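# Place yellow sponge beside blue foam block on desk

## Task

Set the yellow sponge down on the same desk as the blue foam block, close beside it with just a small gap. The foam blocks have to stay where they were and keep their orientation, no new item may end up on the floor, and the cartons must stay standing upright on their desks. The robot must not tip over or finish leaning, which counts as failure, and the result only counts if it holds without the robot supporting anything at the end.

## Robot and tools

Robot: a Hello Robot Stretch 3 with one arm. It has a two-wheel base (0.33 m long, 0.34 m wide), a lift on a mast, and a telescoping arm that reaches out to the robot's RIGHT side. The arm cannot move the gripper forward or back; you drive the base for that. On-the-spot turns pivot about the point midway between the drive wheels, which lies 0.05 m behind the front edge. When the arm is retracted and the wrist folded, the wrist pokes out up to 0.06 m past the right side and a turn sweeps a circle of radius 0.28 m. An unfolded, level gripper reaches outside that circle.

Frames: the base frame has its origin on the floor between the drive wheels, x forward, y left, z up. The odometry frame is the base frame as it was when the scene began. hand_pose is given in the base frame at the point where the closed fingertips meet. With all wrist joints at zero, its x points up, its y points back along the arm toward the mast and its z points to the rear. The fingertips are round pads 0.04 m across.

execute_actions(actions, cameras): actions is a list holding one action, or an empty list, which only returns state and images. An action may contain "base", "joints", or both, and may add "contact_limits". The motions start together and may finish at different times.
- base takes one command, given as an offset from where the base last reported itself. {"translate_m": d} drives straight d metres, forward positive, from -1 to 1. {"rotate_rad": d} turns on the spot, left (counter-clockwise) positive, from -3.2 to 3.2. The base cannot move sideways.
- joints is a single dict of absolute targets keyed by joint name: lift_m 0 to 1.1 m (arm height); arm_m 0 to 0.52 m (extension); wrist_yaw_rad -1.345 to 4.42 (0 along the arm, positive toward the front, 3.0 folded over the base); wrist_pitch_rad -1.57 to 0.451 (0 level, negative tips the fingers down); wrist_roll_rad -2.911 to 2.911; gripper_m -0.089 to 0.179 (larger is wider; the real fingertip gap is about 0.007 less near closed and 0.025 less fully open, and 0 below 0.007); head_pan_rad -3.953 to 1.73 (0 forward, positive left, -1.57 along the arm); head_tilt_rad -1.53 to 0.419 (negative looks down). A joint you leave out may keep pushing toward its previous target.
- contact_limits: {"arm_m": effort %, 1 to 100}. It stops the arm motion when the motor effort reaches that level, and lower values are gentler. The cap stays in force until the next action.
- cameras: a list drawn from head_camera, nav_camera, wrist_camera, all. Leaving it out or using all returns every camera; [] returns none.
One action lasts at most 15 s. An unknown key or an out-of-range value rejects the whole call. After any stop in a result, the later calls in the same reply are skipped.

wait(seconds 0 to 10) sends no command and returns state and images. zoom_image(camera, region [x0,y0,x1,y1] in pixels, at most 504x504) zooms into that camera's latest full image. finished_scene(scene) ends that scene permanently and reports success, so call it only once the result is stable.

Result lines: base_status and joint_status tell how each motion ended. done means the target was reached; for the base it only means the wheels turned, even if they slipped. off_target means it stopped short and may still be pushing. contact_stop means the arm or lift hit something and went slack. time_out and torque_fault mean the target was dropped; a wrist servo torque fault makes the joint limp for 10 s. on_its_own lists uncommanded behaviour, where "held at" is a held target and not a position. motor_effort is a percentage with the peak in brackets; it is noisy and biased, and positive wheel effort means pushing forward. lidar_m gives 12 distances in 30-degree sectors from ahead, counter-clockwise (4th left, 7th behind, 10th right), in a plane 0.17 m above the floor, so it sees table legs but not tabletops. wrist_depth_mm and head_depth_mm are 7x7 median depth grids. base_odometry comes from wheel counts only. turned_by_wheels and turned_by_imu give the turn since the last result. base_tilt gives forward and right lean in degrees, with up to about 4 degrees of fixed bias.

Speed: the base reaches full speed (0.30 m/s, 1.9 rad/s) only when stowed, meaning lift_m below 0.30, arm_m below 0.03 and wrist_yaw_rad above 2.54. Otherwise it is limited to 0.10 m/s.

Gripping: command a gripper_m below the object's width. To release, command at least 0.02 above the width at which contact occurred. Neither the reading nor the status confirms a grasp, so check the images.

Safety: fold or unfold the wrist only with lift_m between 0.32 and 0.95, wrist_pitch_rad -0.4 and roll near 0. When wrist_yaw_rad is below -0.4, keep pitch at -0.5 or lower. Pushing on something rigid with the gripper above about 0.45 m, pushing again after a contact stop, or driving while holding or hooking something fixed can tip the robot. If it leans, back out in small steps, release the contact and lower the lift to about 0.2. Avoid drops, slams, hard pushes, torque faults and knocking over cartons or foam blocks, and place the sponge gently. Loose objects may sometimes be nudged by outside forces.

Each tool is called after "Request:" in YAML: its name, and indented under it one key for each argument.

## Session

Request:
execute_actions:
  actions:
    - {"joints":{"head_pan_rad":-0.8,"head_tilt_rad":-0.6}}

Scene clock: 1.00 s.
base_odometry: x=+0.000 y=+0.000 heading=+0.000 (m, m, rad; odometry frame)
turned_by_wheels: +0.000 (rad since the last result)
turned_by_imu: +0.000 (rad since the last result)
base_tilt: forward=+2.9 right=+0.2 (deg)
lidar_m: 1.59 1.85 2.46 2.13 2.49 1.59 1.20 1.48 2.43 1.93 1.99 2.00
head_depth_mm: 1934 1786 2318 2086 1665 1367 1163 / 2099 2314 2512 2079 1661 1372 1173 / 2252 2489 2704 2110 1663 1373 1171 / 2408 2701 2833 2121 1673 1376 1175 / 2267 2467 2646 2141 1664 1384 1177 / 2024 2216 2418 2149 1688 1388 1187 / 1828 1985 2140 2137 1687 1394 1183
base_status: not commanded
joint_positions: lift_m=+0.552 arm_m=+0.003 wrist_yaw_rad=+3.038 wrist_pitch_rad=-0.320 wrist_roll_rad=+0.014 gripper_m=+0.037 head_pan_rad=-0.793 head_tilt_rad=-0.592
joint_status: all done
motor_effort: left_wheel=+0(0) right_wheel=+0(0) lift_m=+26(25) arm_m=+1(0) wrist_yaw_rad=+0(0) wrist_pitch_rad=+7(7) wrist_roll_rad=+0(0) gripper_m=+1(1) head_pan_rad=-4(48) head_tilt_rad=-4(38) (%)
hand_pose: x=+0.0031 y=+0.0866 z=+0.5878 quat_wxyz=(+0.149, +0.707, +0.075, +0.687) (m; base frame)
wrist_depth_mm: - - - - - - - / - - - - - - - / - - - - - - - / - - - - - - - / - - - - - - - / 871 889 - 930 984 - - / 721 738 753 774 793 826 826
pictures: head_camera (sideways: a quarter turn clockwise sets it upright), nav_camera (sideways: a quarter turn counterclockwise sets it upright), wrist_camera
camera_calibration (this result's frames):
head_camera: T_world_to_cam=[[-0.39353, 0.438613, -0.807931, 1.07822], [0.732522, 0.680624, 0.0127001, -0.0158632], [0.555468, -0.58683, -0.58914, 0.72562], [0, 0, 0, 1]] pos_world=[0.0328727, -0.0363078, 1.29882]
nav_camera: T_world_to_cam=[[0.403609, -0.418994, 0.813354, -1.01478], [-0.722427, -0.691444, 0.00229599, 0.054527], [0.561426, -0.588515, -0.581765, 0.711749], [0, 0, 0, 1]] pos_world=[0.0493731, 0.0313894, 1.23932]
wrist_camera: T_world_to_cam=[[0.992995, -0.106504, 0.0511729, -0.0316918], [-0.00526287, -0.472518, -0.881305, 0.589597], [0.118042, 0.874862, -0.469769, 0.360662], [0, 0, 0, 1]] pos_world=[-0.00800071, -0.0403094, 0.690665]
Images, in order (width x height): head_camera 896x504, nav_camera 672x504, wrist_camera 644x364.

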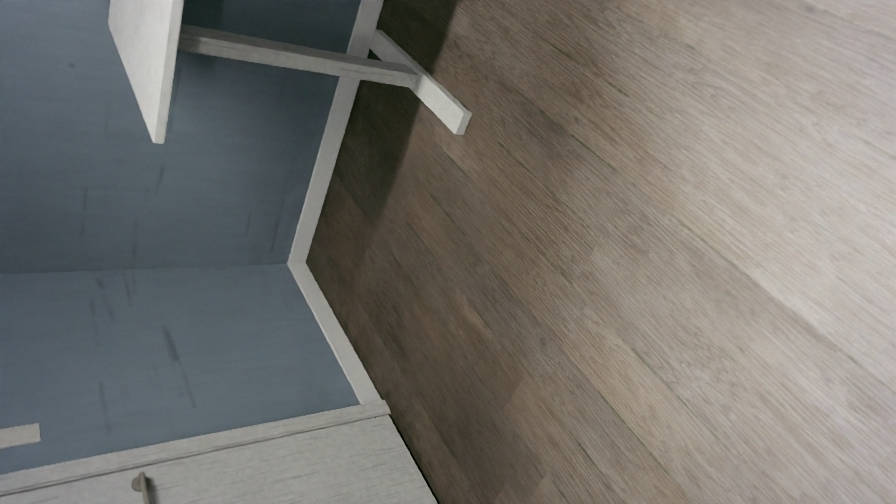

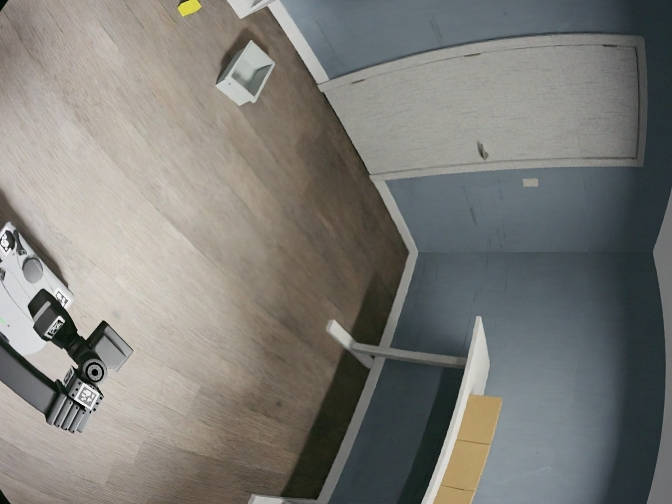

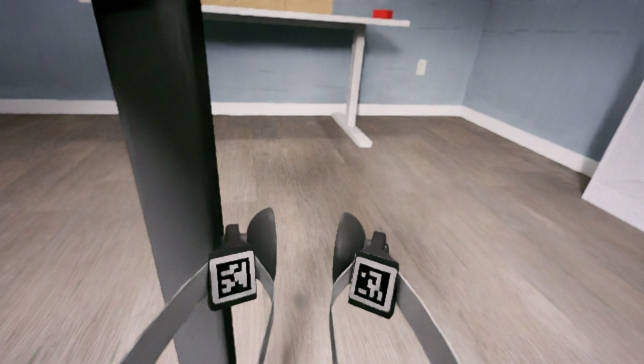

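Sponge is on the floor ahead-left.

Request:
execute_actions:
  actions:
    - {"joints":{"head_pan_rad":0.3,"head_tilt_rad":-0.8}}
  cameras: ["head_camera","nav_camera"]

Request:
execute_actions:
  actions:
    - {"joints":{"head_pan_rad":1.6,"head_tilt_rad":-0.4}}
  cameras: ["head_camera","nav_camera"]

Request:
execute_actions:
  actions:
    - {"joints":{"head_pan_rad":-1.8,"head_tilt_rad":-0.4}}
  cameras: ["head_camera","nav_camera"]

Scene clock: 3.20 s.
base_odometry: x=+0.000 y=+0.000 heading=+0.000 (m, m, rad; odometry frame)
turned_by_wheels: +0.000 (rad since the last result)
turned_by_imu: +0.000 (rad since the last result)
base_tilt: forward=+3.0 right=+0.3 (deg)
lidar_m: 1.59 1.85 2.46 2.12 2.49 1.58 1.20 1.48 2.45 1.93 1.98 2.01
head_depth_mm: 1555 1788 1990 1692 1424 1245 1100 / 1578 1810 1990 1640 1445 1244 1102 / 1579 1808 2005 1672 1434 1243 1099 / 1521 1839 1956 1707 1440 1243 1103 / 1562 1882 1980 1707 1444 1250 1109 / 1585 1914 2000 1710 1449 1248 1111 / 1602 1839 2018 1728 1456 1255 1110
base_status: not commanded
joint_positions: lift_m=+0.552 arm_m=+0.003 wrist_yaw_rad=+3.038 wrist_pitch_rad=-0.320 wrist_roll_rad=+0.014 gripper_m=+0.037 head_pan_rad=+0.293 head_tilt_rad=-0.790
joint_status: all done
motor_effort: left_wheel=+0(0) right_wheel=+0(0) lift_m=+26(25) arm_m=+0(1) wrist_yaw_rad=+1(0) wrist_pitch_rad=+7(7) wrist_roll_rad=+0(0) gripper_m=+0(1) head_pan_rad=+4(53) head_tilt_rad=-6(25) (%)
hand_pose: x=+0.0031 y=+0.0866 z=+0.5878 quat_wxyz=(+0.149, +0.707, +0.075, +0.687) (m; base frame)
wrist_depth_mm: - - - - - - - / - - - - - - - / - - - - - - - / - - - - - - - / - - - - - - - / 875 894 - 925 977 991 - / 737 749 759 783 805 814 834
pictures: head_camera (sideways: a quarter turn clockwise sets it upright), nav_camera (sideways: a quarter turn counterclockwise sets it upright)
camera_calibration (this result's frames):
head_camera: T_world_to_cam=[[-0.712482, -0.185996, -0.67659, 0.908981], [-0.258527, 0.965981, 0.00669116, -0.00199229], [0.652329, 0.179685, -0.736329, 0.916482], [0, 0, 0, 1]] pos_world=[0.0492698, 0.00631407, 1.28985]
nav_camera: T_world_to_cam=[[0.700977, 0.204409, 0.683263, -0.847041], [0.275351, -0.96133, 0.00510767, 0.0447809], [0.657885, 0.184557, -0.730155, 0.904179], [0, 0, 0, 1]] pos_world=[-0.0134196, 0.04932, 1.23871]
Images, in order (width x height): head_camera 896x504, nav_camera 672x504.

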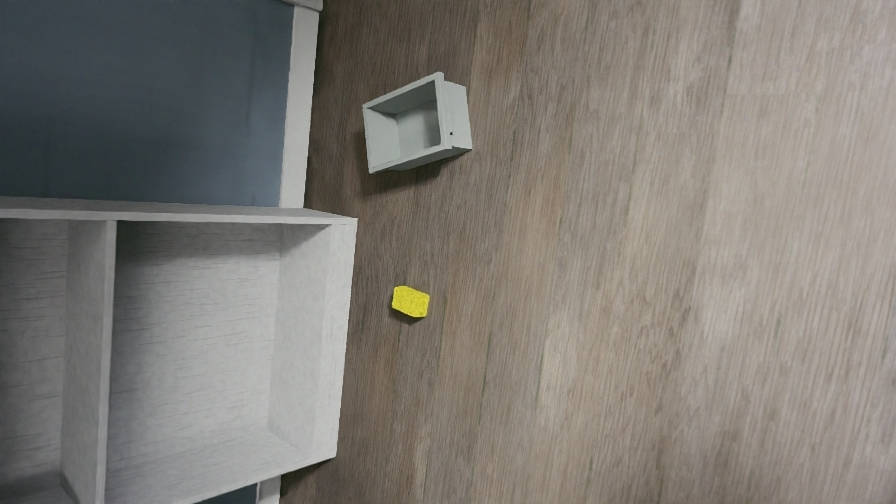

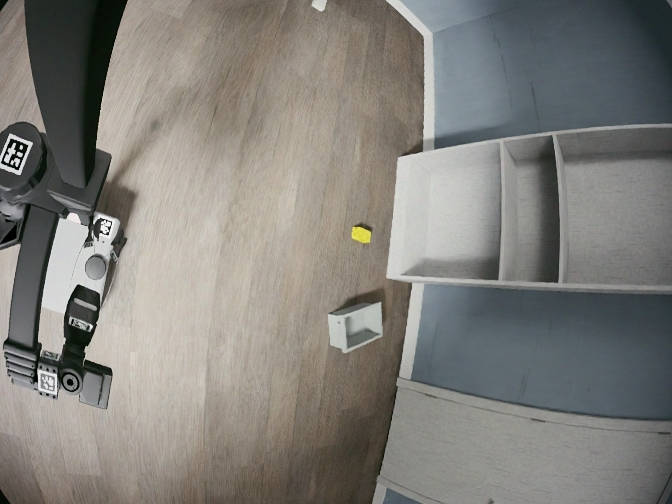

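Scene clock: 4.40 s.
base_odometry: x=+0.000 y=+0.000 heading=+0.000 (m, m, rad; odometry frame)
turned_by_wheels: +0.000 (rad since the last result)
turned_by_imu: +0.000 (rad since the last result)
base_tilt: forward=+2.9 right=+0.2 (deg)
lidar_m: 1.59 1.84 2.46 2.12 2.48 1.58 1.20 1.48 2.44 1.93 1.98 2.00
head_depth_mm: 2104 2265 2438 2647 2004 1573 1285 / 2054 2232 2146 2577 2024 1579 1287 / 2077 2215 1838 2572 2026 1585 1290 / 2006 2186 1814 2562 2037 1578 1296 / 1987 2171 1786 2558 2052 1581 1299 / 1997 2171 1790 2534 2049 1593 1304 / 1973 2124 2237 2475 2059 1648 1344
base_status: not commanded
joint_positions: lift_m=+0.552 arm_m=+0.003 wrist_yaw_rad=+3.038 wrist_pitch_rad=-0.320 wrist_roll_rad=+0.014 gripper_m=+0.037 head_pan_rad=+1.593 head_tilt_rad=-0.409
joint_status: all done
motor_effort: left_wheel=+0(0) right_wheel=-1(0) lift_m=+25(25) arm_m=+0(0) wrist_yaw_rad=+0(1) wrist_pitch_rad=+6(6) wrist_roll_rad=+0(0) gripper_m=+0(0) head_pan_rad=+5(53) head_tilt_rad=+5(34) (%)
hand_pose: x=+0.0031 y=+0.0866 z=+0.5878 quat_wxyz=(+0.149, +0.707, +0.075, +0.687) (m; base frame)
wrist_depth_mm: - - - - - - - / - - - - - - - / - - - - - - - / - - - - - - - / - - - - - - - / 895 885 - 934 975 985 - / 742 736 769 773 799 817 835
pictures: head_camera (sideways: a quarter turn clockwise sets it upright), nav_camera (sideways: a quarter turn counterclockwise sets it upright)
camera_calibration (this result's frames):
head_camera: T_world_to_cam=[[-0.0180551, -0.432098, -0.901646, 1.19814], [-0.999831, 0.00456825, 0.017832, -0.0119806], [-0.00358622, 0.901815, -0.432107, 0.524713], [0, 0, 0, 1]] pos_world=[0.0115357, 0.0445736, 1.30724]
nav_camera: T_world_to_cam=[[-0.00271841, 0.423867, 0.905721, -1.13276], [0.999974, 0.00725081, -0.000391993, 0.0475195], [-0.00673336, 0.905696, -0.423875, 0.50978], [0, 0, 0, 1]] pos_world=[-0.047165, 0.0180902, 1.24207]
Images, in order (width x height): head_camera 896x504, nav_camera 672x504.

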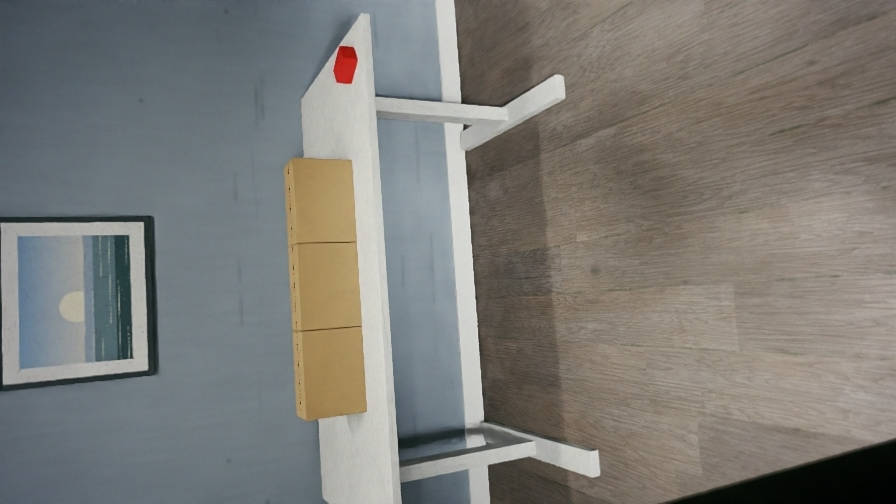

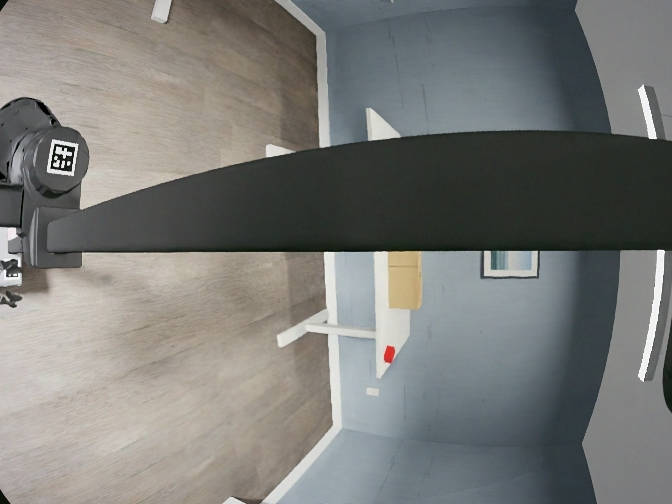

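Scene clock: 6.47 s.
base_odometry: x=+0.000 y=+0.000 heading=+0.000 (m, m, rad; odometry frame)
turned_by_wheels: +0.000 (rad since the last result)
turned_by_imu: +0.000 (rad since the last result)
base_tilt: forward=+2.9 right=+0.2 (deg)
lidar_m: 1.59 1.84 2.45 2.12 2.49 1.59 1.21 1.48 2.44 1.93 1.98 2.00
head_depth_mm: 2278 2460 2640 2758 2004 1570 1286 / 2210 2385 2602 2750 2020 1566 1300 / 2091 2289 2476 2641 2035 1583 1291 / 2048 2223 2331 2606 2053 1592 1293 / 1982 2122 2286 2480 2054 1597 1309 / 1895 2016 1552 2401 2080 1594 1309 / 1841 1915 1527 2313 2087 1603 1307
base_status: not commanded
joint_positions: lift_m=+0.552 arm_m=+0.003 wrist_yaw_rad=+3.038 wrist_pitch_rad=-0.320 wrist_roll_rad=+0.014 gripper_m=+0.037 head_pan_rad=-1.793 head_tilt_rad=-0.409
joint_status: all done
motor_effort: left_wheel=+0(0) right_wheel=-1(0) lift_m=+26(25) arm_m=+1(1) wrist_yaw_rad=+0(1) wrist_pitch_rad=+7(7) wrist_roll_rad=+0(0) gripper_m=+0(0) head_pan_rad=-4(53) head_tilt_rad=+4(5) (%)
hand_pose: x=+0.0031 y=+0.0866 z=+0.5878 quat_wxyz=(+0.149, +0.707, +0.075, +0.687) (m; base frame)
wrist_depth_mm: - - - - - - - / - - - - - - - / - - - - - - - / - - - - - - - / - - - - - - - / 882 867 - 929 984 972 - / 726 760 748 787 788 837 825
pictures: head_camera (sideways: a quarter turn clockwise sets it upright), nav_camera (sideways: a quarter turn counterclockwise sets it upright)
camera_calibration (this result's frames):
head_camera: T_world_to_cam=[[0.12185, 0.414788, -0.901723, 1.19738], [0.969126, -0.24592, 0.0178367, -0.0239974], [-0.214353, -0.876056, -0.431947, 0.52579], [0, 0, 0, 1]] pos_world=[-0.00994041, -0.0419401, 1.30725]
nav_camera: T_world_to_cam=[[-0.0997034, -0.411817, 0.905796, -1.13227], [-0.972119, 0.234488, -0.000394611, 0.0595527], [-0.212236, -0.880581, -0.423714, 0.510824], [0, 0, 0, 1]] pos_world=[0.0534164, -0.0304302, 1.24207]
Images, in order (width x height): head_camera 896x504, nav_camera 672x504.

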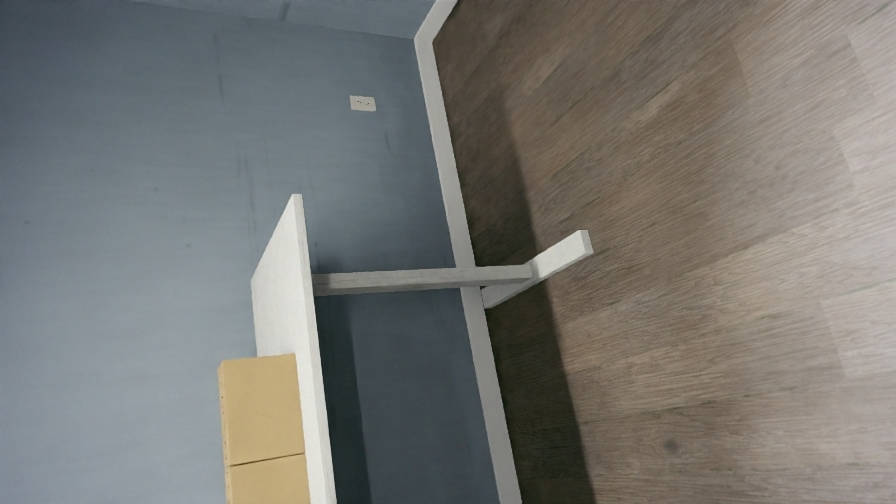

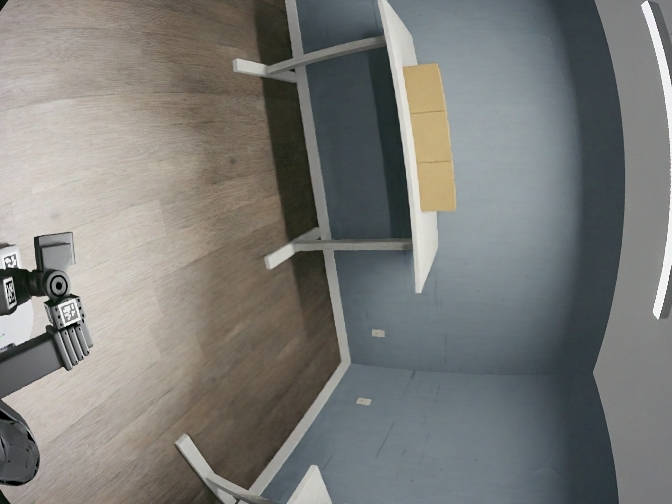

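Request:
execute_actions:
  actions:
    - {"joints":{"head_pan_rad":-3.0,"head_tilt_rad":-0.5}}
  cameras: ["head_camera","nav_camera"]

Scene clock: 8.80 s.
base_odometry: x=+0.000 y=+0.000 heading=+0.000 (m, m, rad; odometry frame)
turned_by_wheels: +0.000 (rad since the last result)
turned_by_imu: +0.000 (rad since the last result)
base_tilt: forward=+2.9 right=+0.1 (deg)
lidar_m: 1.59 1.84 2.46 2.12 2.48 1.59 1.20 1.49 2.45 1.94 1.98 2.00
head_depth_mm: 1533 1685 1213 2075 1800 1443 1219 / 1542 1683 1228 2089 1819 1460 1214 / 1533 1707 1242 1447 1763 1473 1223 / 1545 1689 1245 1445 1832 1487 1233 / 1553 1712 1257 1696 1852 1481 1229 / 1554 1702 1253 1638 1809 1487 1245 / 1558 1728 1800 2138 1865 1482 1240
base_status: not commanded
joint_positions: lift_m=+0.552 arm_m=+0.003 wrist_yaw_rad=+3.038 wrist_pitch_rad=-0.320 wrist_roll_rad=+0.014 gripper_m=+0.037 head_pan_rad=-2.993 head_tilt_rad=-0.494
joint_status: all done
motor_effort: left_wheel=+0(0) right_wheel=+0(0) lift_m=+25(25) arm_m=+0(1) wrist_yaw_rad=+1(0) wrist_pitch_rad=+7(7) wrist_roll_rad=+0(0) gripper_m=+0(0) head_pan_rad=-4(53) head_tilt_rad=-3(15) (%)
hand_pose: x=+0.0031 y=+0.0866 z=+0.5878 quat_wxyz=(+0.149, +0.707, +0.075, +0.687) (m; base frame)
wrist_depth_mm: - - - - - - - / - - - - - - - / - - - - - - - / - - - - - - - / - - - - - - - / 869 900 - 931 998 976 - / 738 765 746 774 795 812 834
pictures: head_camera (sideways: a quarter turn clockwise sets it upright), nav_camera (sideways: a quarter turn counterclockwise sets it upright)
camera_calibration (this result's frames):
head_camera: T_world_to_cam=[[0.504822, 0.0478395, -0.861897, 1.1431], [0.120566, -0.992584, 0.0155233, -0.0158075], [-0.854762, -0.111752, -0.506846, 0.627155], [0, 0, 0, 1]] pos_world=[-0.0390888, -0.000290113, 1.30335]
nav_camera: T_world_to_cam=[[-0.494397, -0.06746, 0.866614, -1.07875], [-0.133725, 0.991018, 0.000854737, 0.052812], [-0.858888, -0.115465, -0.498978, 0.612702], [0, 0, 0, 1]] pos_world=[-0.0000276545, -0.0543643, 1.24054]
Images, in order (width x height): head_camera 896x504, nav_camera 672x504.

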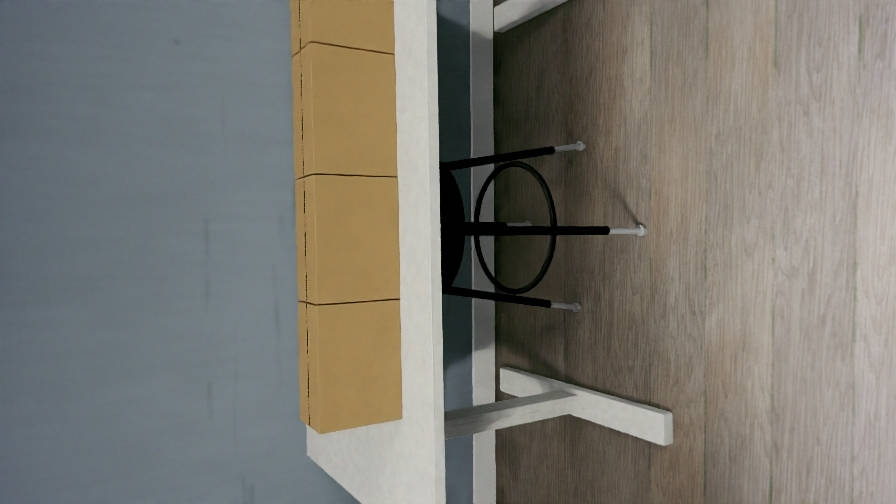

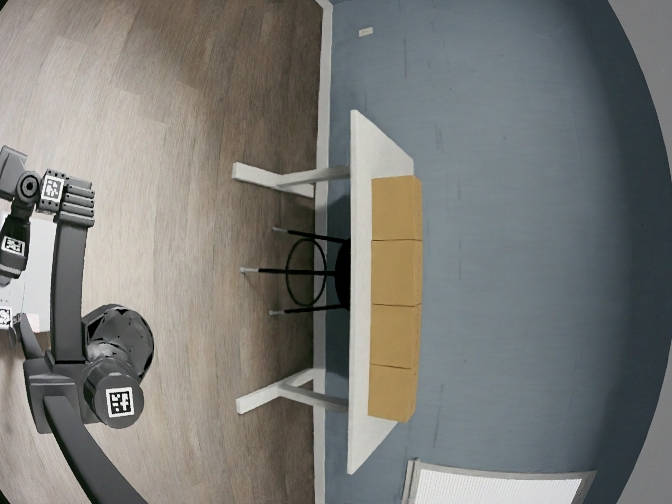

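Request:
execute_actions:
  actions:
    - {"base":{"rotate_rad":0.371},"joints":{"lift_m":0.28}}
  cameras: []

Request:
execute_actions:
  actions:
    - {"base":{"translate_m":0.9}}
  cameras: []

Request:
execute_actions:
  actions:
    - {"base":{"rotate_rad":1.57},"joints":{"head_pan_rad":-1.57,"head_tilt_rad":-1.1}}
  cameras: []

Request:
execute_actions:
  actions:
    - {"joints":{"lift_m":0.4,"wrist_pitch_rad":-0.4}}
  cameras: []

Request:
execute_actions:
  actions:
    - {"joints":{"wrist_yaw_rad":0,"gripper_m":0.14}}
  cameras: []

Request:
execute_actions:
  actions:
    - {"joints":{"wrist_pitch_rad":-1.5,"arm_m":0.15}}
  cameras: ["head_camera","wrist_camera"]

Scene clock: 15.27 s.
base_odometry: x=+0.000 y=+0.000 heading=+0.371 (m, m, rad; odometry frame)
turned_by_wheels: +0.371 (rad since the last result)
turned_by_imu: +0.369 (rad since the last result)
base_tilt: forward=+2.9 right=+0.1 (deg)
lidar_m: 1.60 1.85 2.12 2.06 2.16 1.59 1.48 2.19 1.93 1.98 2.15 1.89
head_depth_mm: 1501 1609 1173 1203 1735 1464 1222 / 1551 1697 1226 1711 1757 1459 1227 / 1611 1758 1266 1787 1828 1466 1226 / 1689 1846 1924 2156 1781 1466 1230 / 1747 1913 2151 2374 1848 1491 1235 / 1811 2031 2253 2432 1846 1493 1235 / 1901 2132 2442 2505 1879 1485 1249
base_status: done
joint_positions: lift_m=+0.281 arm_m=+0.003 wrist_yaw_rad=+3.038 wrist_pitch_rad=-0.320 wrist_roll_rad=+0.014 gripper_m=+0.037 head_pan_rad=-2.993 head_tilt_rad=-0.494
joint_status: all done
motor_effort: left_wheel=-2(6) right_wheel=+2(4) lift_m=+9(21) arm_m=+1(1) wrist_yaw_rad=+0(0) wrist_pitch_rad=+7(7) wrist_roll_rad=+0(0) gripper_m=+0(0) head_pan_rad=-4(4) head_tilt_rad=-3(4) (%)
hand_pose: x=+0.0031 y=+0.0866 z=+0.3161 quat_wxyz=(+0.149, +0.707, +0.076, +0.687) (m; base frame)
wrist_depth_mm: - - - - - - - / - - - - - - - / - - - - - - - / 832 882 919 932 985 - - / 644 660 - 715 756 753 785 / 527 546 - 569 593 597 621 / 449 466 - 492 483 498 507
pictures: none
No camera images: the call's "cameras" was empty. Leave "cameras" out to get every camera's image.

Scene clock: 19.97 s.
base_odometry: x=+0.839 y=+0.326 heading=+0.371 (m, m, rad; odometry frame)
turned_by_wheels: +0.000 (rad since the last result)
turned_by_imu: +0.001 (rad since the last result)
base_tilt: forward=+3.0 right=+0.2 (deg)
lidar_m: 0.98 1.01 2.11 1.77 2.57 2.33 2.09 2.53 2.11 2.01 1.18 0.72
head_depth_mm: 2195 2331 2105 2406 1835 1457 1221 / 2249 2369 2671 2422 1829 1466 1226 / 2354 2507 2778 2412 1818 1471 1221 / 2451 2678 2965 2425 1849 1480 1227 / 2536 2828 3062 2498 1853 1484 1238 / 2658 2987 3240 2500 1858 1494 1242 / 2780 3115 3356 2517 1868 1490 1246
base_status: done
joint_positions: lift_m=+0.281 arm_m=+0.003 wrist_yaw_rad=+3.038 wrist_pitch_rad=-0.320 wrist_roll_rad=+0.014 gripper_m=+0.037 head_pan_rad=-2.993 head_tilt_rad=-0.495
joint_status: not commanded
motor_effort: left_wheel=-2(8) right_wheel=+1(8) lift_m=+9(9) arm_m=+0(1) wrist_yaw_rad=+0(1) wrist_pitch_rad=+7(7) wrist_roll_rad=+0(0) gripper_m=+0(0) head_pan_rad=-4(4) head_tilt_rad=-3(3) (%)
hand_pose: x=+0.0031 y=+0.0866 z=+0.3160 quat_wxyz=(+0.149, +0.707, +0.076, +0.687) (m; base frame)
wrist_depth_mm: - - - - - - - / - - - - - - - / - - - - - - - / 842 859 900 960 978 - - / 650 650 - 714 749 753 789 / 529 546 - 553 582 603 609 / 446 465 - 487 479 496 509
pictures: none
No camera images: the call's "cameras" was empty. Leave "cameras" out to get every camera's image.

Scene clock: 22.17 s.
base_odometry: x=+0.839 y=+0.326 heading=+1.941 (m, m, rad; odometry frame)
turned_by_wheels: +1.570 (rad since the last result)
turned_by_imu: +1.554 (rad since the last result)
base_tilt: forward=+2.9 right=+0.2 (deg)
lidar_m: 1.77 2.23 2.34 2.34 2.52 2.12 2.05 1.18 0.72 0.98 1.01 2.07
head_depth_mm: 828 1148 1431 1370 1247 1163 - / 819 1074 1413 1384 1266 1195 - / 816 1165 1391 1371 1275 - - / 815 1208 1390 1385 1270 - - / 818 1255 1414 1398 1271 1174 1083 / 834 1290 1433 1387 1270 1172 1083 / 834 1273 1429 1393 1270 1164 1086
base_status: done
joint_positions: lift_m=+0.281 arm_m=+0.003 wrist_yaw_rad=+3.038 wrist_pitch_rad=-0.320 wrist_roll_rad=+0.014 gripper_m=+0.037 head_pan_rad=-1.577 head_tilt_rad=-1.087
joint_status: all done
motor_effort: left_wheel=-1(9) right_wheel=+1(9) lift_m=+9(9) arm_m=+1(1) wrist_yaw_rad=+1(0) wrist_pitch_rad=+7(7) wrist_roll_rad=+0(0) gripper_m=-1(0) head_pan_rad=+4(54) head_tilt_rad=-7(43) (%)
hand_pose: x=+0.0031 y=+0.0866 z=+0.3160 quat_wxyz=(+0.149, +0.707, +0.076, +0.687) (m; base frame)
wrist_depth_mm: - - - - - - - / - - - - - - - / - - - - - - - / 827 846 907 929 951 - - / 653 670 - 707 739 758 777 / 533 541 - 562 594 597 617 / 444 469 - 499 491 500 505
pictures: none
No camera images: the call's "cameras" was empty. Leave "cameras" out to get every camera's image.

Scene clock: 24.10 s.
base_odometry: x=+0.839 y=+0.326 heading=+1.941 (m, m, rad; odometry frame)
turned_by_wheels: +0.000 (rad since the last result)
turned_by_imu: +0.000 (rad since the last result)
base_tilt: forward=+3.0 right=+0.2 (deg)
lidar_m: 1.77 2.24 2.34 2.34 2.53 2.12 2.05 1.18 0.72 0.98 1.01 2.07
head_depth_mm: 829 1150 1438 1378 1238 1161 - / 819 1071 1421 1383 1262 1190 - / 816 1170 1390 1373 1295 - - / 814 1206 1392 1370 1273 - - / 822 1245 1420 1385 1268 1171 1077 / 836 1292 1443 1379 1275 1174 1085 / 835 1277 1410 1406 1274 1176 1089
base_status: not commanded
joint_positions: lift_m=+0.399 arm_m=+0.003 wrist_yaw_rad=+3.038 wrist_pitch_rad=-0.415 wrist_roll_rad=+0.014 gripper_m=+0.037 head_pan_rad=-1.577 head_tilt_rad=-1.087
joint_status: all done
motor_effort: left_wheel=-1(1) right_wheel=+1(1) lift_m=+39(39) arm_m=+0(0) wrist_yaw_rad=+0(1) wrist_pitch_rad=+6(7) wrist_roll_rad=+0(0) gripper_m=+0(0) head_pan_rad=+4(4) head_tilt_rad=-8(8) (%)
hand_pose: x=+0.0020 y=+0.0758 z=+0.4126 quat_wxyz=(+0.182, +0.703, +0.108, +0.679) (m; base frame)
wrist_depth_mm: - - - - - - - / - - - - - - - / - - - - - - - / 918 918 989 999 - - - / 716 742 - 807 816 834 875 / 606 620 - 642 684 671 724 / 537 547 555 573 571 578 591
pictures: none
No camera images: the call's "cameras" was empty. Leave "cameras" out to get every camera's image.

Scene clock: 26.63 s.
base_odometry: x=+0.839 y=+0.326 heading=+1.941 (m, m, rad; odometry frame)
turned_by_wheels: +0.000 (rad since the last result)
turned_by_imu: +0.000 (rad since the last result)
base_tilt: forward=+3.0 right=+0.2 (deg)
lidar_m: 1.77 2.24 2.33 2.33 2.53 2.12 2.05 1.18 0.72 0.98 1.01 2.08
head_depth_mm: 824 1155 1447 1392 1252 1163 - / 817 1077 1414 1380 1262 1191 - / 817 1168 1393 1368 1293 - - / 814 1206 1396 1386 1262 1188 - / 821 1253 1424 1390 1263 1170 1085 / 837 1294 1451 1392 1268 1168 1089 / 837 1274 1415 1386 1269 1172 1084
base_status: not commanded
joint_positions: lift_m=+0.399 arm_m=+0.003 wrist_yaw_rad=+0.002 wrist_pitch_rad=-0.415 wrist_roll_rad=+0.014 gripper_m=+0.140 head_pan_rad=-1.577 head_tilt_rad=-1.087
joint_status: all done
motor_effort: left_wheel=-1(1) right_wheel=+1(1) lift_m=+39(40) arm_m=+0(1) wrist_yaw_rad=-2(1) wrist_pitch_rad=+6(7) wrist_roll_rad=+0(0) gripper_m=+0(78) head_pan_rad=+5(4) head_tilt_rad=-7(7) (%)
hand_pose: x=-0.0210 y=-0.3727 z=+0.4126 quat_wxyz=(+0.688, +0.145, -0.696, -0.146) (m; base frame)
wrist_depth_mm: 625 770 728 690 647 574 600 / 681 816 823 737 700 662 641 / - 873 892 828 746 731 698 / 891 766 782 814 778 818 755 / 728 775 700 663 646 829 808 / 613 612 639 653 642 713 710 / 525 535 554 558 570 571 600
pictures: none
No camera images: the call's "cameras" was empty. Leave "cameras" out to get every camera's image.

Scene clock: 28.97 s.
base_odometry: x=+0.839 y=+0.326 heading=+1.941 (m, m, rad; odometry frame)
turned_by_wheels: +0.000 (rad since the last result)
turned_by_imu: +0.000 (rad since the last result)
base_tilt: forward=+3.0 right=+0.2 (deg)
lidar_m: 1.77 2.24 2.33 2.34 2.53 2.11 2.04 1.18 0.72 0.98 1.00 2.08
head_depth_mm: 826 1148 1447 1384 1258 1163 - / 816 1079 1405 1384 1258 1189 - / 818 1166 1396 1384 1248 - - / 817 1218 1395 1383 1247 1203 - / 818 1248 1421 1396 1274 1178 1088 / 837 1283 1448 1387 1265 1169 1089 / 838 1267 1426 1383 1274 1177 1086
base_status: not commanded
joint_positions: lift_m=+0.399 arm_m=+0.150 wrist_yaw_rad=+0.001 wrist_pitch_rad=-1.495 wrist_roll_rad=+0.014 gripper_m=+0.140 head_pan_rad=-1.577 head_tilt_rad=-1.087
joint_status: all done
motor_effort: left_wheel=-1(1) right_wheel=+1(1) lift_m=+39(40) arm_m=+6(6) wrist_yaw_rad=+1(2) wrist_pitch_rad=-2(5) wrist_roll_rad=+0(0) gripper_m=+0(0) head_pan_rad=+4(4) head_tilt_rad=-7(7) (%)
hand_pose: x=-0.0216 y=-0.2898 z=+0.2806 quat_wxyz=(+0.515, +0.478, -0.522, -0.484) (m; base frame)
wrist_depth_mm: 413 421 425 426 436 444 447 / 421 423 431 431 443 445 403 / 428 434 442 440 449 453 382 / 437 440 444 449 447 454 384 / 444 444 453 458 459 463 400 / 444 452 458 460 463 472 399 / 458 460 464 - - 483 479
pictures: head_camera (sideways: a quarter turn clockwise sets it upright), wrist_camera
camera_calibration (this result's frames):
head_camera: T_world_to_cam=[[0.0329798, 0.901413, -0.431703, 0.585402], [0.999279, -0.037876, -0.00274708, 0.00262338], [-0.0188274, -0.431301, -0.902012, 1.13596], [0, 0, 0, 1]] pos_world=[-0.000540735, -0.0376495, 1.27737]
wrist_camera: T_world_to_cam=[[-0.99868, -0.0458774, 0.0231046, -0.0491132], [-0.0434795, 0.994495, 0.0953403, 0.291152], [-0.0273514, 0.0942099, -0.995177, 0.466619], [0, 0, 0, 1]] pos_world=[-0.0236265, -0.335762, 0.437744]
Images, in order (width x height): head_camera 896x504, wrist_camera 644x364.

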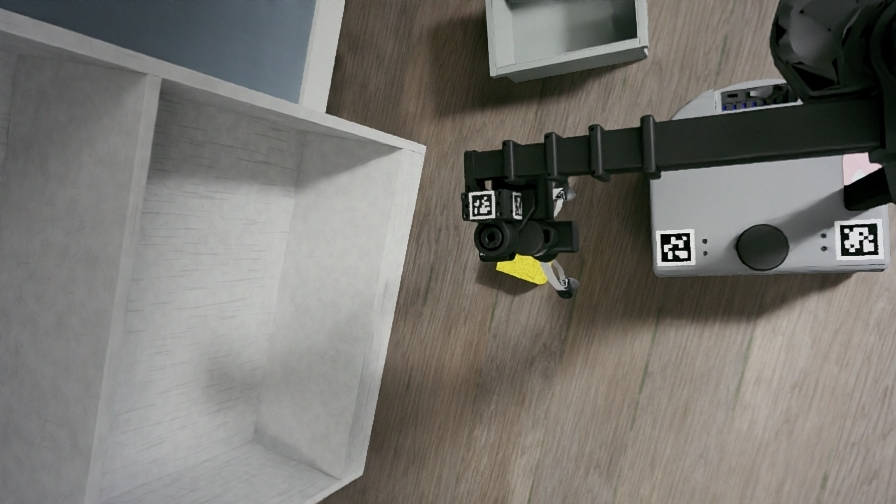

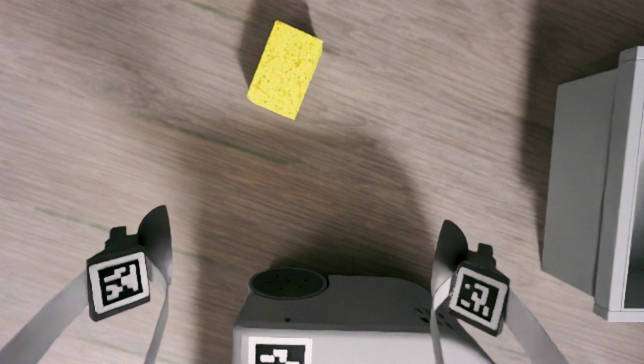

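Request:
execute_actions:
  actions:
    - {"base":{"translate_m":0.03},"joints":{"arm_m":0.295,"lift_m":0.22,"wrist_roll_rad":0.4}}
  cameras: ["wrist_camera"]

Scene clock: 32.70 s.
base_odometry: x=+0.828 y=+0.354 heading=+1.941 (m, m, rad; odometry frame)
turned_by_wheels: +0.000 (rad since the last result)
turned_by_imu: +0.000 (rad since the last result)
base_tilt: forward=+2.9 right=+0.2 (deg)
lidar_m: 1.74 2.21 2.32 2.27 2.53 2.14 2.07 1.19 0.73 0.99 0.99 2.09
head_depth_mm: 783 1126 1458 1385 1250 1165 1089 / 816 1112 1367 1350 1280 1192 - / 814 1175 1396 1359 1263 - - / 817 1216 1407 1403 1266 1196 - / 822 1256 1414 1396 1267 1172 1085 / 838 1303 1441 1392 1270 1173 1083 / 850 1248 1411 1383 1269 1168 1083
base_status: done
joint_positions: lift_m=+0.221 arm_m=+0.295 wrist_yaw_rad=+0.000 wrist_pitch_rad=-1.497 wrist_roll_rad=+0.394 gripper_m=+0.140 head_pan_rad=-1.577 head_tilt_rad=-1.087
joint_status: all done
motor_effort: left_wheel=-2(3) right_wheel=+1(5) lift_m=+9(37) arm_m=+6(8) wrist_yaw_rad=-1(1) wrist_pitch_rad=-2(2) wrist_roll_rad=+3(4) gripper_m=+0(0) head_pan_rad=+4(4) head_tilt_rad=-7(7) (%)
hand_pose: x=-0.0217 y=-0.4344 z=+0.1022 quat_wxyz=(+0.407, +0.378, -0.609, -0.566) (m; base frame)
wrist_depth_mm: 254 254 254 254 256 257 256 / 257 257 257 257 259 258 260 / 260 262 263 262 262 265 264 / 264 265 266 220 266 268 266 / 269 268 269 225 271 271 273 / 273 274 276 273 275 278 277 / 278 279 277 280 281 280 283
pictures: wrist_camera
camera_calibration (this result's frames):
wrist_camera: T_world_to_cam=[[-0.944889, 0.32736, -0.00439788, 0.114481], [0.325299, 0.940287, 0.100206, 0.435928], [0.0369388, 0.093253, -0.994957, 0.303652], [0, 0, 0, 1]] pos_world=[-0.0448519, -0.475691, 0.258941]
Images, in order (width x height): wrist_camera 644x364.

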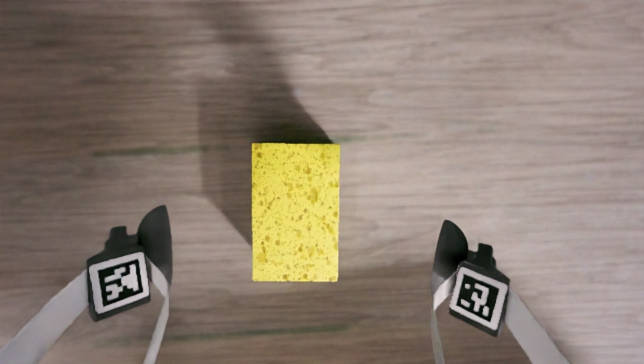

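Request:
execute_actions:
  actions:
    - {"joints":{"arm_m":0.305,"lift_m":0.14}}
  cameras: []

Request:
execute_actions:
  actions:
    - {"joints":{"gripper_m":0.03}}
  cameras: []

Request:
execute_actions:
  actions:
    - {"base":{"translate_m":0.9},"joints":{"lift_m":1.05,"arm_m":0,"wrist_roll_rad":0,"head_pan_rad":0.6,"head_tilt_rad":-0.4}}

Scene clock: 35.73 s.
base_odometry: x=+0.828 y=+0.354 heading=+1.941 (m, m, rad; odometry frame)
turned_by_wheels: +0.000 (rad since the last result)
turned_by_imu: +0.000 (rad since the last result)
base_tilt: forward=+2.9 right=+0.2 (deg)
lidar_m: 1.74 2.21 2.32 2.27 2.55 2.14 2.07 1.19 0.73 0.99 0.99 2.09
head_depth_mm: 783 1120 1458 1382 1252 1165 1087 / 818 1113 1368 1363 1264 1194 - / 818 1180 1393 1373 1274 - - / 819 1207 1397 1405 1265 1195 - / 821 1261 1408 1388 1270 1167 1086 / 835 1302 1439 1391 1271 1169 1087 / 850 1254 1418 1390 1268 1172 1088
base_status: not commanded
joint_positions: lift_m=+0.141 arm_m=+0.305 wrist_yaw_rad=+0.000 wrist_pitch_rad=-1.497 wrist_roll_rad=+0.394 gripper_m=+0.140 head_pan_rad=-1.577 head_tilt_rad=-1.087
joint_status: all done
motor_effort: left_wheel=-2(2) right_wheel=+1(1) lift_m=+9(9) arm_m=+6(7) wrist_yaw_rad=+0(0) wrist_pitch_rad=-1(2) wrist_roll_rad=+3(3) gripper_m=+0(0) head_pan_rad=+4(4) head_tilt_rad=-7(7) (%)
hand_pose: x=-0.0217 y=-0.4444 z=+0.0222 quat_wxyz=(+0.407, +0.378, -0.609, -0.566) (m; base frame)
wrist_depth_mm: 176 176 177 176 178 177 177 / 179 179 179 179 180 180 180 / 181 183 182 182 182 184 183 / 184 183 140 140 186 186 186 / 187 188 143 142 188 189 190 / 189 192 145 144 193 192 193 / 194 194 147 147 195 196 195
pictures: none
No camera images: the call's "cameras" was empty. Leave "cameras" out to get every camera's image.

Scene clock: 37.33 s.
base_odometry: x=+0.828 y=+0.354 heading=+1.941 (m, m, rad; odometry frame)
turned_by_wheels: +0.000 (rad since the last result)
turned_by_imu: +0.000 (rad since the last result)
base_tilt: forward=+3.0 right=+0.2 (deg)
lidar_m: 1.74 2.21 2.32 2.27 2.54 2.14 2.07 1.19 0.73 0.99 0.99 2.09
head_depth_mm: 784 1123 1461 1388 1246 1171 1080 / 817 1109 1375 1364 1255 1197 - / 815 1185 1389 1365 1260 - - / 817 1212 1405 1390 1252 1199 - / 819 1255 1413 1383 1264 1171 1086 / 838 1296 1441 1388 1268 1168 1089 / 849 1240 1420 1389 1273 1169 1084
base_status: not commanded
joint_positions: lift_m=+0.141 arm_m=+0.305 wrist_yaw_rad=+0.000 wrist_pitch_rad=-1.497 wrist_roll_rad=+0.394 gripper_m=+0.031 head_pan_rad=-1.577 head_tilt_rad=-1.087
joint_status: all done
motor_effort: left_wheel=-2(2) right_wheel=+2(1) lift_m=+9(9) arm_m=+7(6) wrist_yaw_rad=+0(0) wrist_pitch_rad=-1(1) wrist_roll_rad=+3(3) gripper_m=-14(87) head_pan_rad=+4(4) head_tilt_rad=-7(7) (%)
hand_pose: x=-0.0217 y=-0.4444 z=+0.0222 quat_wxyz=(+0.407, +0.378, -0.609, -0.566) (m; base frame)
wrist_depth_mm: 176 176 177 177 176 178 178 / 179 179 179 180 180 180 181 / 181 182 183 182 183 184 185 / 184 185 184 137 185 187 186 / 188 188 140 140 188 189 190 / 190 190 142 142 192 193 192 / 193 195 193 144 195 195 195
pictures: none
No camera images: the call's "cameras" was empty. Leave "cameras" out to get every camera's image.

Scene clock: 47.30 s.
base_odometry: x=+0.503 y=+1.193 heading=+1.941 (m, m, rad; odometry frame)
turned_by_wheels: +0.000 (rad since the last result)
turned_by_imu: +0.000 (rad since the last result)
base_tilt: forward=+3.0 right=+0.2 (deg)
lidar_m: 1.31 1.42 2.50 2.08 2.16 3.22 2.50 1.35 0.97 1.27 1.48 0.87
head_depth_mm: 1187 1277 1363 891 811 734 1286 / 1316 1399 1497 897 880 1436 1290 / 1437 1545 1688 984 917 1579 1295 / 1601 1713 1872 1096 1006 1583 1289 / 1781 1973 2168 1242 1873 1603 1307 / 2013 2240 2559 1399 2087 1605 1300 / 2181 2284 2501 2611 2073 1607 1311
base_status: done
joint_positions: lift_m=+1.049 arm_m=+0.003 wrist_yaw_rad=+0.000 wrist_pitch_rad=-1.497 wrist_roll_rad=+0.005 gripper_m=+0.031 head_pan_rad=+0.593 head_tilt_rad=-0.409
joint_status: all done
joint sent to its limit — the command would take arm_m past its lower limit, so that joint was sent only as far as its limit.
motor_effort: left_wheel=-2(4) right_wheel=+0(6) lift_m=+39(42) arm_m=-4(3) wrist_yaw_rad=+0(1) wrist_pitch_rad=-1(2) wrist_roll_rad=-3(3) gripper_m=-13(13) head_pan_rad=+5(53) head_tilt_rad=+5(44) (%)
hand_pose: x=-0.0216 y=-0.1430 z=+0.9306 quat_wxyz=(+0.517, +0.480, -0.519, -0.483) (m; base frame)
wrist_depth_mm: - - - - - - - / - - - - - - - / - - - - - - - / - - - 139 - - - / - - 140 139 - - - / - - 142 142 - - - / - - - 144 - - -
pictures: head_camera (sideways: a quarter turn clockwise sets it upright), nav_camera (sideways: a quarter turn counterclockwise sets it upright), wrist_camera
camera_calibration (this result's frames):
head_camera: T_world_to_cam=[[-0.373083, -0.218141, -0.901789, 1.20049], [-0.536456, 0.843739, 0.0178408, -0.0148187], [0.756983, 0.490427, -0.431808, 0.519684], [0, 0, 0, 1]] pos_world=[0.0465409, 0.0195123, 1.30726]
nav_camera: T_world_to_cam=[[0.35493, 0.231171, 0.905861, -1.13513], [0.546474, -0.837476, -0.000396881, 0.0502922], [0.758545, 0.49517, -0.423574, 0.50472], [0, 0, 0, 1]] pos_world=[-0.00744582, 0.0546049, 1.24207]
wrist_camera: T_world_to_cam=[[-0.998225, -0.0546496, 0.0236853, -0.0591795], [-0.052114, 0.993924, 0.0969447, 0.0814115], [-0.0288394, 0.0955382, -0.995008, 1.09967], [0, 0, 0, 1]] pos_world=[-0.023118, -0.189211, 1.08769]
Images, in order (width x height): head_camera 896x504, nav_camera 672x504, wrist_camera 644x364.

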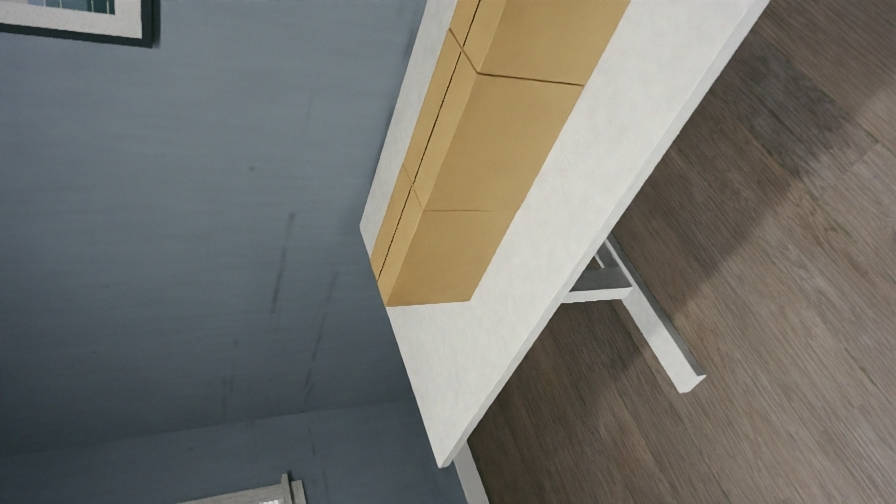

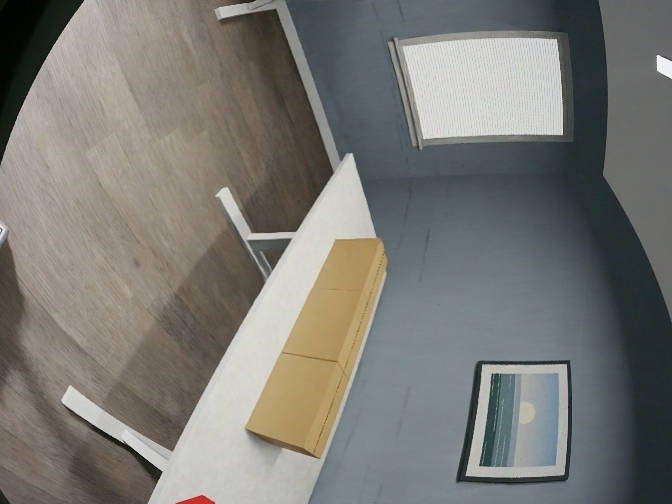

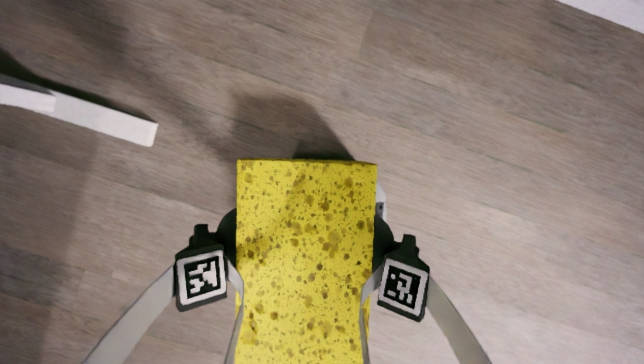

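Request:
execute_actions:
  actions:
    - {"base":{"translate_m":0.2},"joints":{"lift_m":1.1,"wrist_pitch_rad":-0.9}}
  cameras: []

Request:
execute_actions:
  actions:
    - {"base":{"rotate_rad":1.3},"joints":{"head_pan_rad":-1.57,"head_tilt_rad":-0.7}}
  cameras: []

Request:
execute_actions:
  actions:
    - {"base":{"translate_m":0.3},"joints":{"arm_m":0.5}}

Scene clock: 53.07 s.
base_odometry: x=+0.430 y=+1.380 heading=+1.941 (m, m, rad; odometry frame)
turned_by_wheels: +0.000 (rad since the last result)
turned_by_imu: +0.000 (rad since the last result)
base_tilt: forward=+3.0 right=+0.1 (deg)
lidar_m: 1.11 1.28 2.26 2.08 2.57 3.36 2.61 1.47 1.08 1.32 1.28 0.68
head_depth_mm: 1000 1073 1166 1201 633 631 580 / 1113 1184 1287 1290 675 687 582 / 1212 1317 1414 1292 737 715 632 / 1352 1467 1603 907 838 719 1264 / 1515 1655 1867 966 928 1456 1293 / 1711 1939 2169 1317 977 1560 1306 / 1993 2238 2449 2479 1853 1594 1309
base_status: done
joint_positions: lift_m=+1.096 arm_m=+0.003 wrist_yaw_rad=+0.000 wrist_pitch_rad=-0.914 wrist_roll_rad=+0.005 gripper_m=+0.031 head_pan_rad=+0.593 head_tilt_rad=-0.409
joint_status: all done
joint sent to its limit — the command would take lift_m past its upper limit, so that joint was sent only as far as its limit.
motor_effort: left_wheel=-2(4) right_wheel=+0(4) lift_m=+40(41) arm_m=-4(5) wrist_yaw_rad=+0(1) wrist_pitch_rad=+6(6) wrist_roll_rad=-2(3) gripper_m=-14(13) head_pan_rad=+4(4) head_tilt_rad=+5(5) (%)
hand_pose: x=-0.0215 y=-0.2855 z=+1.0174 quat_wxyz=(+0.633, +0.312, -0.636, -0.313) (m; base frame)
wrist_depth_mm: - - - - - - 744 / - - - - - - - / - - - - - - - / - - - 138 - - - / 465 - 140 139 - - - / 422 - 142 142 - - - / 402 - - 145 - - -
pictures: none
No camera images: the call's "cameras" was empty. Leave "cameras" out to get every camera's image.

Scene clock: 56.07 s.
base_odometry: x=+0.430 y=+1.380 heading=-3.043 (m, m, rad; odometry frame)
turned_by_wheels: +1.300 (rad since the last result)
turned_by_imu: +1.294 (rad since the last result)
base_tilt: forward=+3.0 right=+0.2 (deg)
lidar_m: 2.45 2.08 3.37 3.65 1.53 1.07 1.32 1.37 1.15 0.68 1.15 1.28
head_depth_mm: - - - - 633 1207 1125 / - - - - - 1232 1135 / - - - - - 1218 1109 / 924 1000 - - 646 1234 1130 / 918 1043 1085 843 687 1222 1133 / 913 1040 1090 623 674 1232 1136 / 914 1033 1093 624 677 630 1147
base_status: done
joint_positions: lift_m=+1.096 arm_m=+0.003 wrist_yaw_rad=+0.000 wrist_pitch_rad=-0.914 wrist_roll_rad=+0.005 gripper_m=+0.031 head_pan_rad=-1.563 head_tilt_rad=-0.691
joint_status: all done
motor_effort: left_wheel=-2(7) right_wheel=+1(4) lift_m=+40(39) arm_m=-4(4) wrist_yaw_rad=+0(0) wrist_pitch_rad=+6(6) wrist_roll_rad=-3(2) gripper_m=-13(14) head_pan_rad=-4(53) head_tilt_rad=-5(29) (%)
hand_pose: x=-0.0215 y=-0.2856 z=+1.0175 quat_wxyz=(+0.633, +0.311, -0.636, -0.313) (m; base frame)
wrist_depth_mm: 412 421 696 720 777 947 932 / 371 376 612 635 680 - - / 434 435 533 588 602 - - / 499 502 499 138 531 - - / 454 469 140 139 487 - - / - - 143 142 - - - / - - - 144 - - -
pictures: none
No camera images: the call's "cameras" was empty. Leave "cameras" out to get every camera's image.

Scene clock: 60.90 s.
base_odometry: x=+0.132 y=+1.350 heading=-3.043 (m, m, rad; odometry frame)
turned_by_wheels: +0.000 (rad since the last result)
turned_by_imu: +0.000 (rad since the last result)
base_tilt: forward=+3.0 right=+0.3 (deg)
lidar_m: 2.15 1.79 2.48 3.23 2.30 1.36 1.41 1.58 0.79 1.11 1.15 1.03
head_depth_mm: 923 1048 1065 830 680 1180 1111 / 922 1052 1070 628 685 1217 1128 / 920 1038 1071 627 683 1221 1132 / - 707 1076 621 679 1223 1131 / 918 1036 1085 620 677 624 1133 / 916 1036 1097 622 668 625 1126 / 910 1038 1094 623 676 626 1137
base_status: done
joint_positions: lift_m=+1.096 arm_m=+0.500 wrist_yaw_rad=+0.000 wrist_pitch_rad=-0.913 wrist_roll_rad=+0.005 gripper_m=+0.031 head_pan_rad=-1.563 head_tilt_rad=-0.691
joint_status: all done
motor_effort: left_wheel=-2(4) right_wheel=+1(6) lift_m=+39(40) arm_m=+6(8) wrist_yaw_rad=+0(0) wrist_pitch_rad=+5(5) wrist_roll_rad=-3(2) gripper_m=-14(13) head_pan_rad=-4(4) head_tilt_rad=-5(5) (%)
hand_pose: x=-0.0216 y=-0.7822 z=+1.0176 quat_wxyz=(+0.633, +0.311, -0.636, -0.313) (m; base frame)
wrist_depth_mm: 427 427 425 417 411 410 407 / 512 511 500 499 495 499 492 / 547 557 568 571 572 589 590 / 492 508 497 138 537 548 574 / 455 468 140 140 501 502 513 / 422 432 142 142 462 466 475 / 392 398 397 144 423 429 434
pictures: head_camera (sideways: a quarter turn clockwise sets it upright), nav_camera (sideways: a quarter turn counterclockwise sets it upright), wrist_camera
camera_calibration (this result's frames):
head_camera: T_world_to_cam=[[0.0225016, 0.666075, -0.745546, 0.99436], [0.999691, -0.0228844, 0.00972692, -0.0136207], [-0.0105825, -0.745534, -0.666384, 0.829554], [0, 0, 0, 1]] pos_world=[0.0000206271, -0.0441691, 1.29428]
nav_camera: T_world_to_cam=[[-0.0016007, -0.659588, 0.751626, -0.931848], [-0.999971, 0.00667449, 0.0037276, 0.0543566], [-0.00747541, -0.751598, -0.659579, 0.816444], [0, 0, 0, 1]] pos_world=[0.0589666, -0.0013606, 1.23871]
wrist_camera: T_world_to_cam=[[-0.998218, -0.0328386, 0.0498157, -0.10564], [-0.0523599, 0.882446, -0.46749, 1.19551], [-0.028608, -0.469265, -0.882594, 0.69112], [0, 0, 0, 1]] pos_world=[-0.0230832, -0.734123, 1.17413]
Images, in order (width x height): head_camera 896x504, nav_camera 672x504, wrist_camera 644x364.

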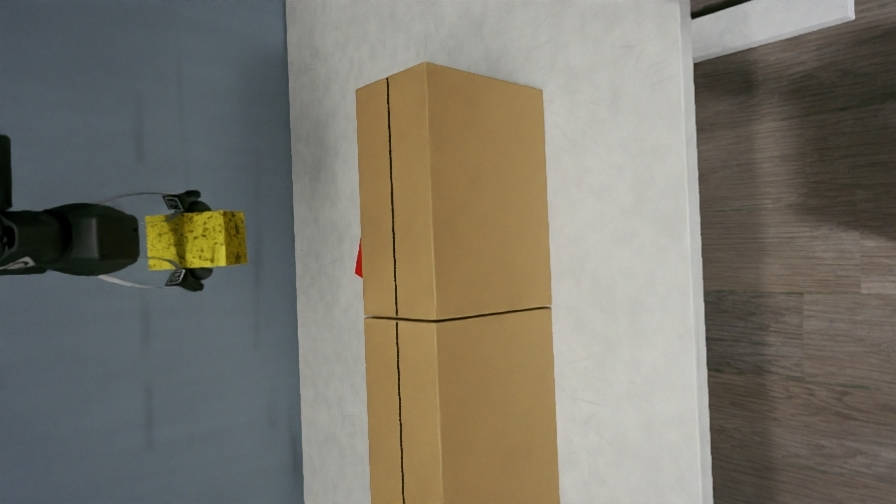

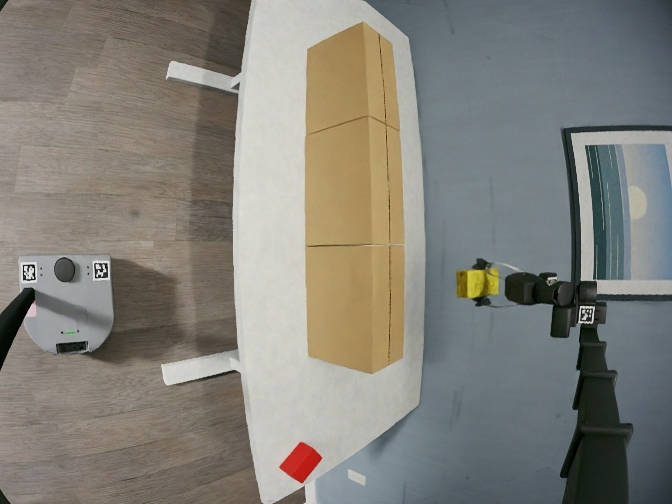

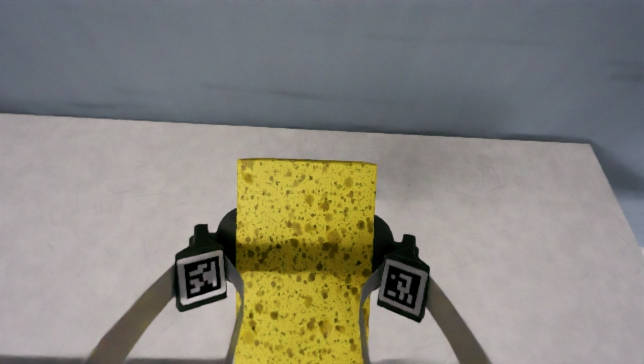

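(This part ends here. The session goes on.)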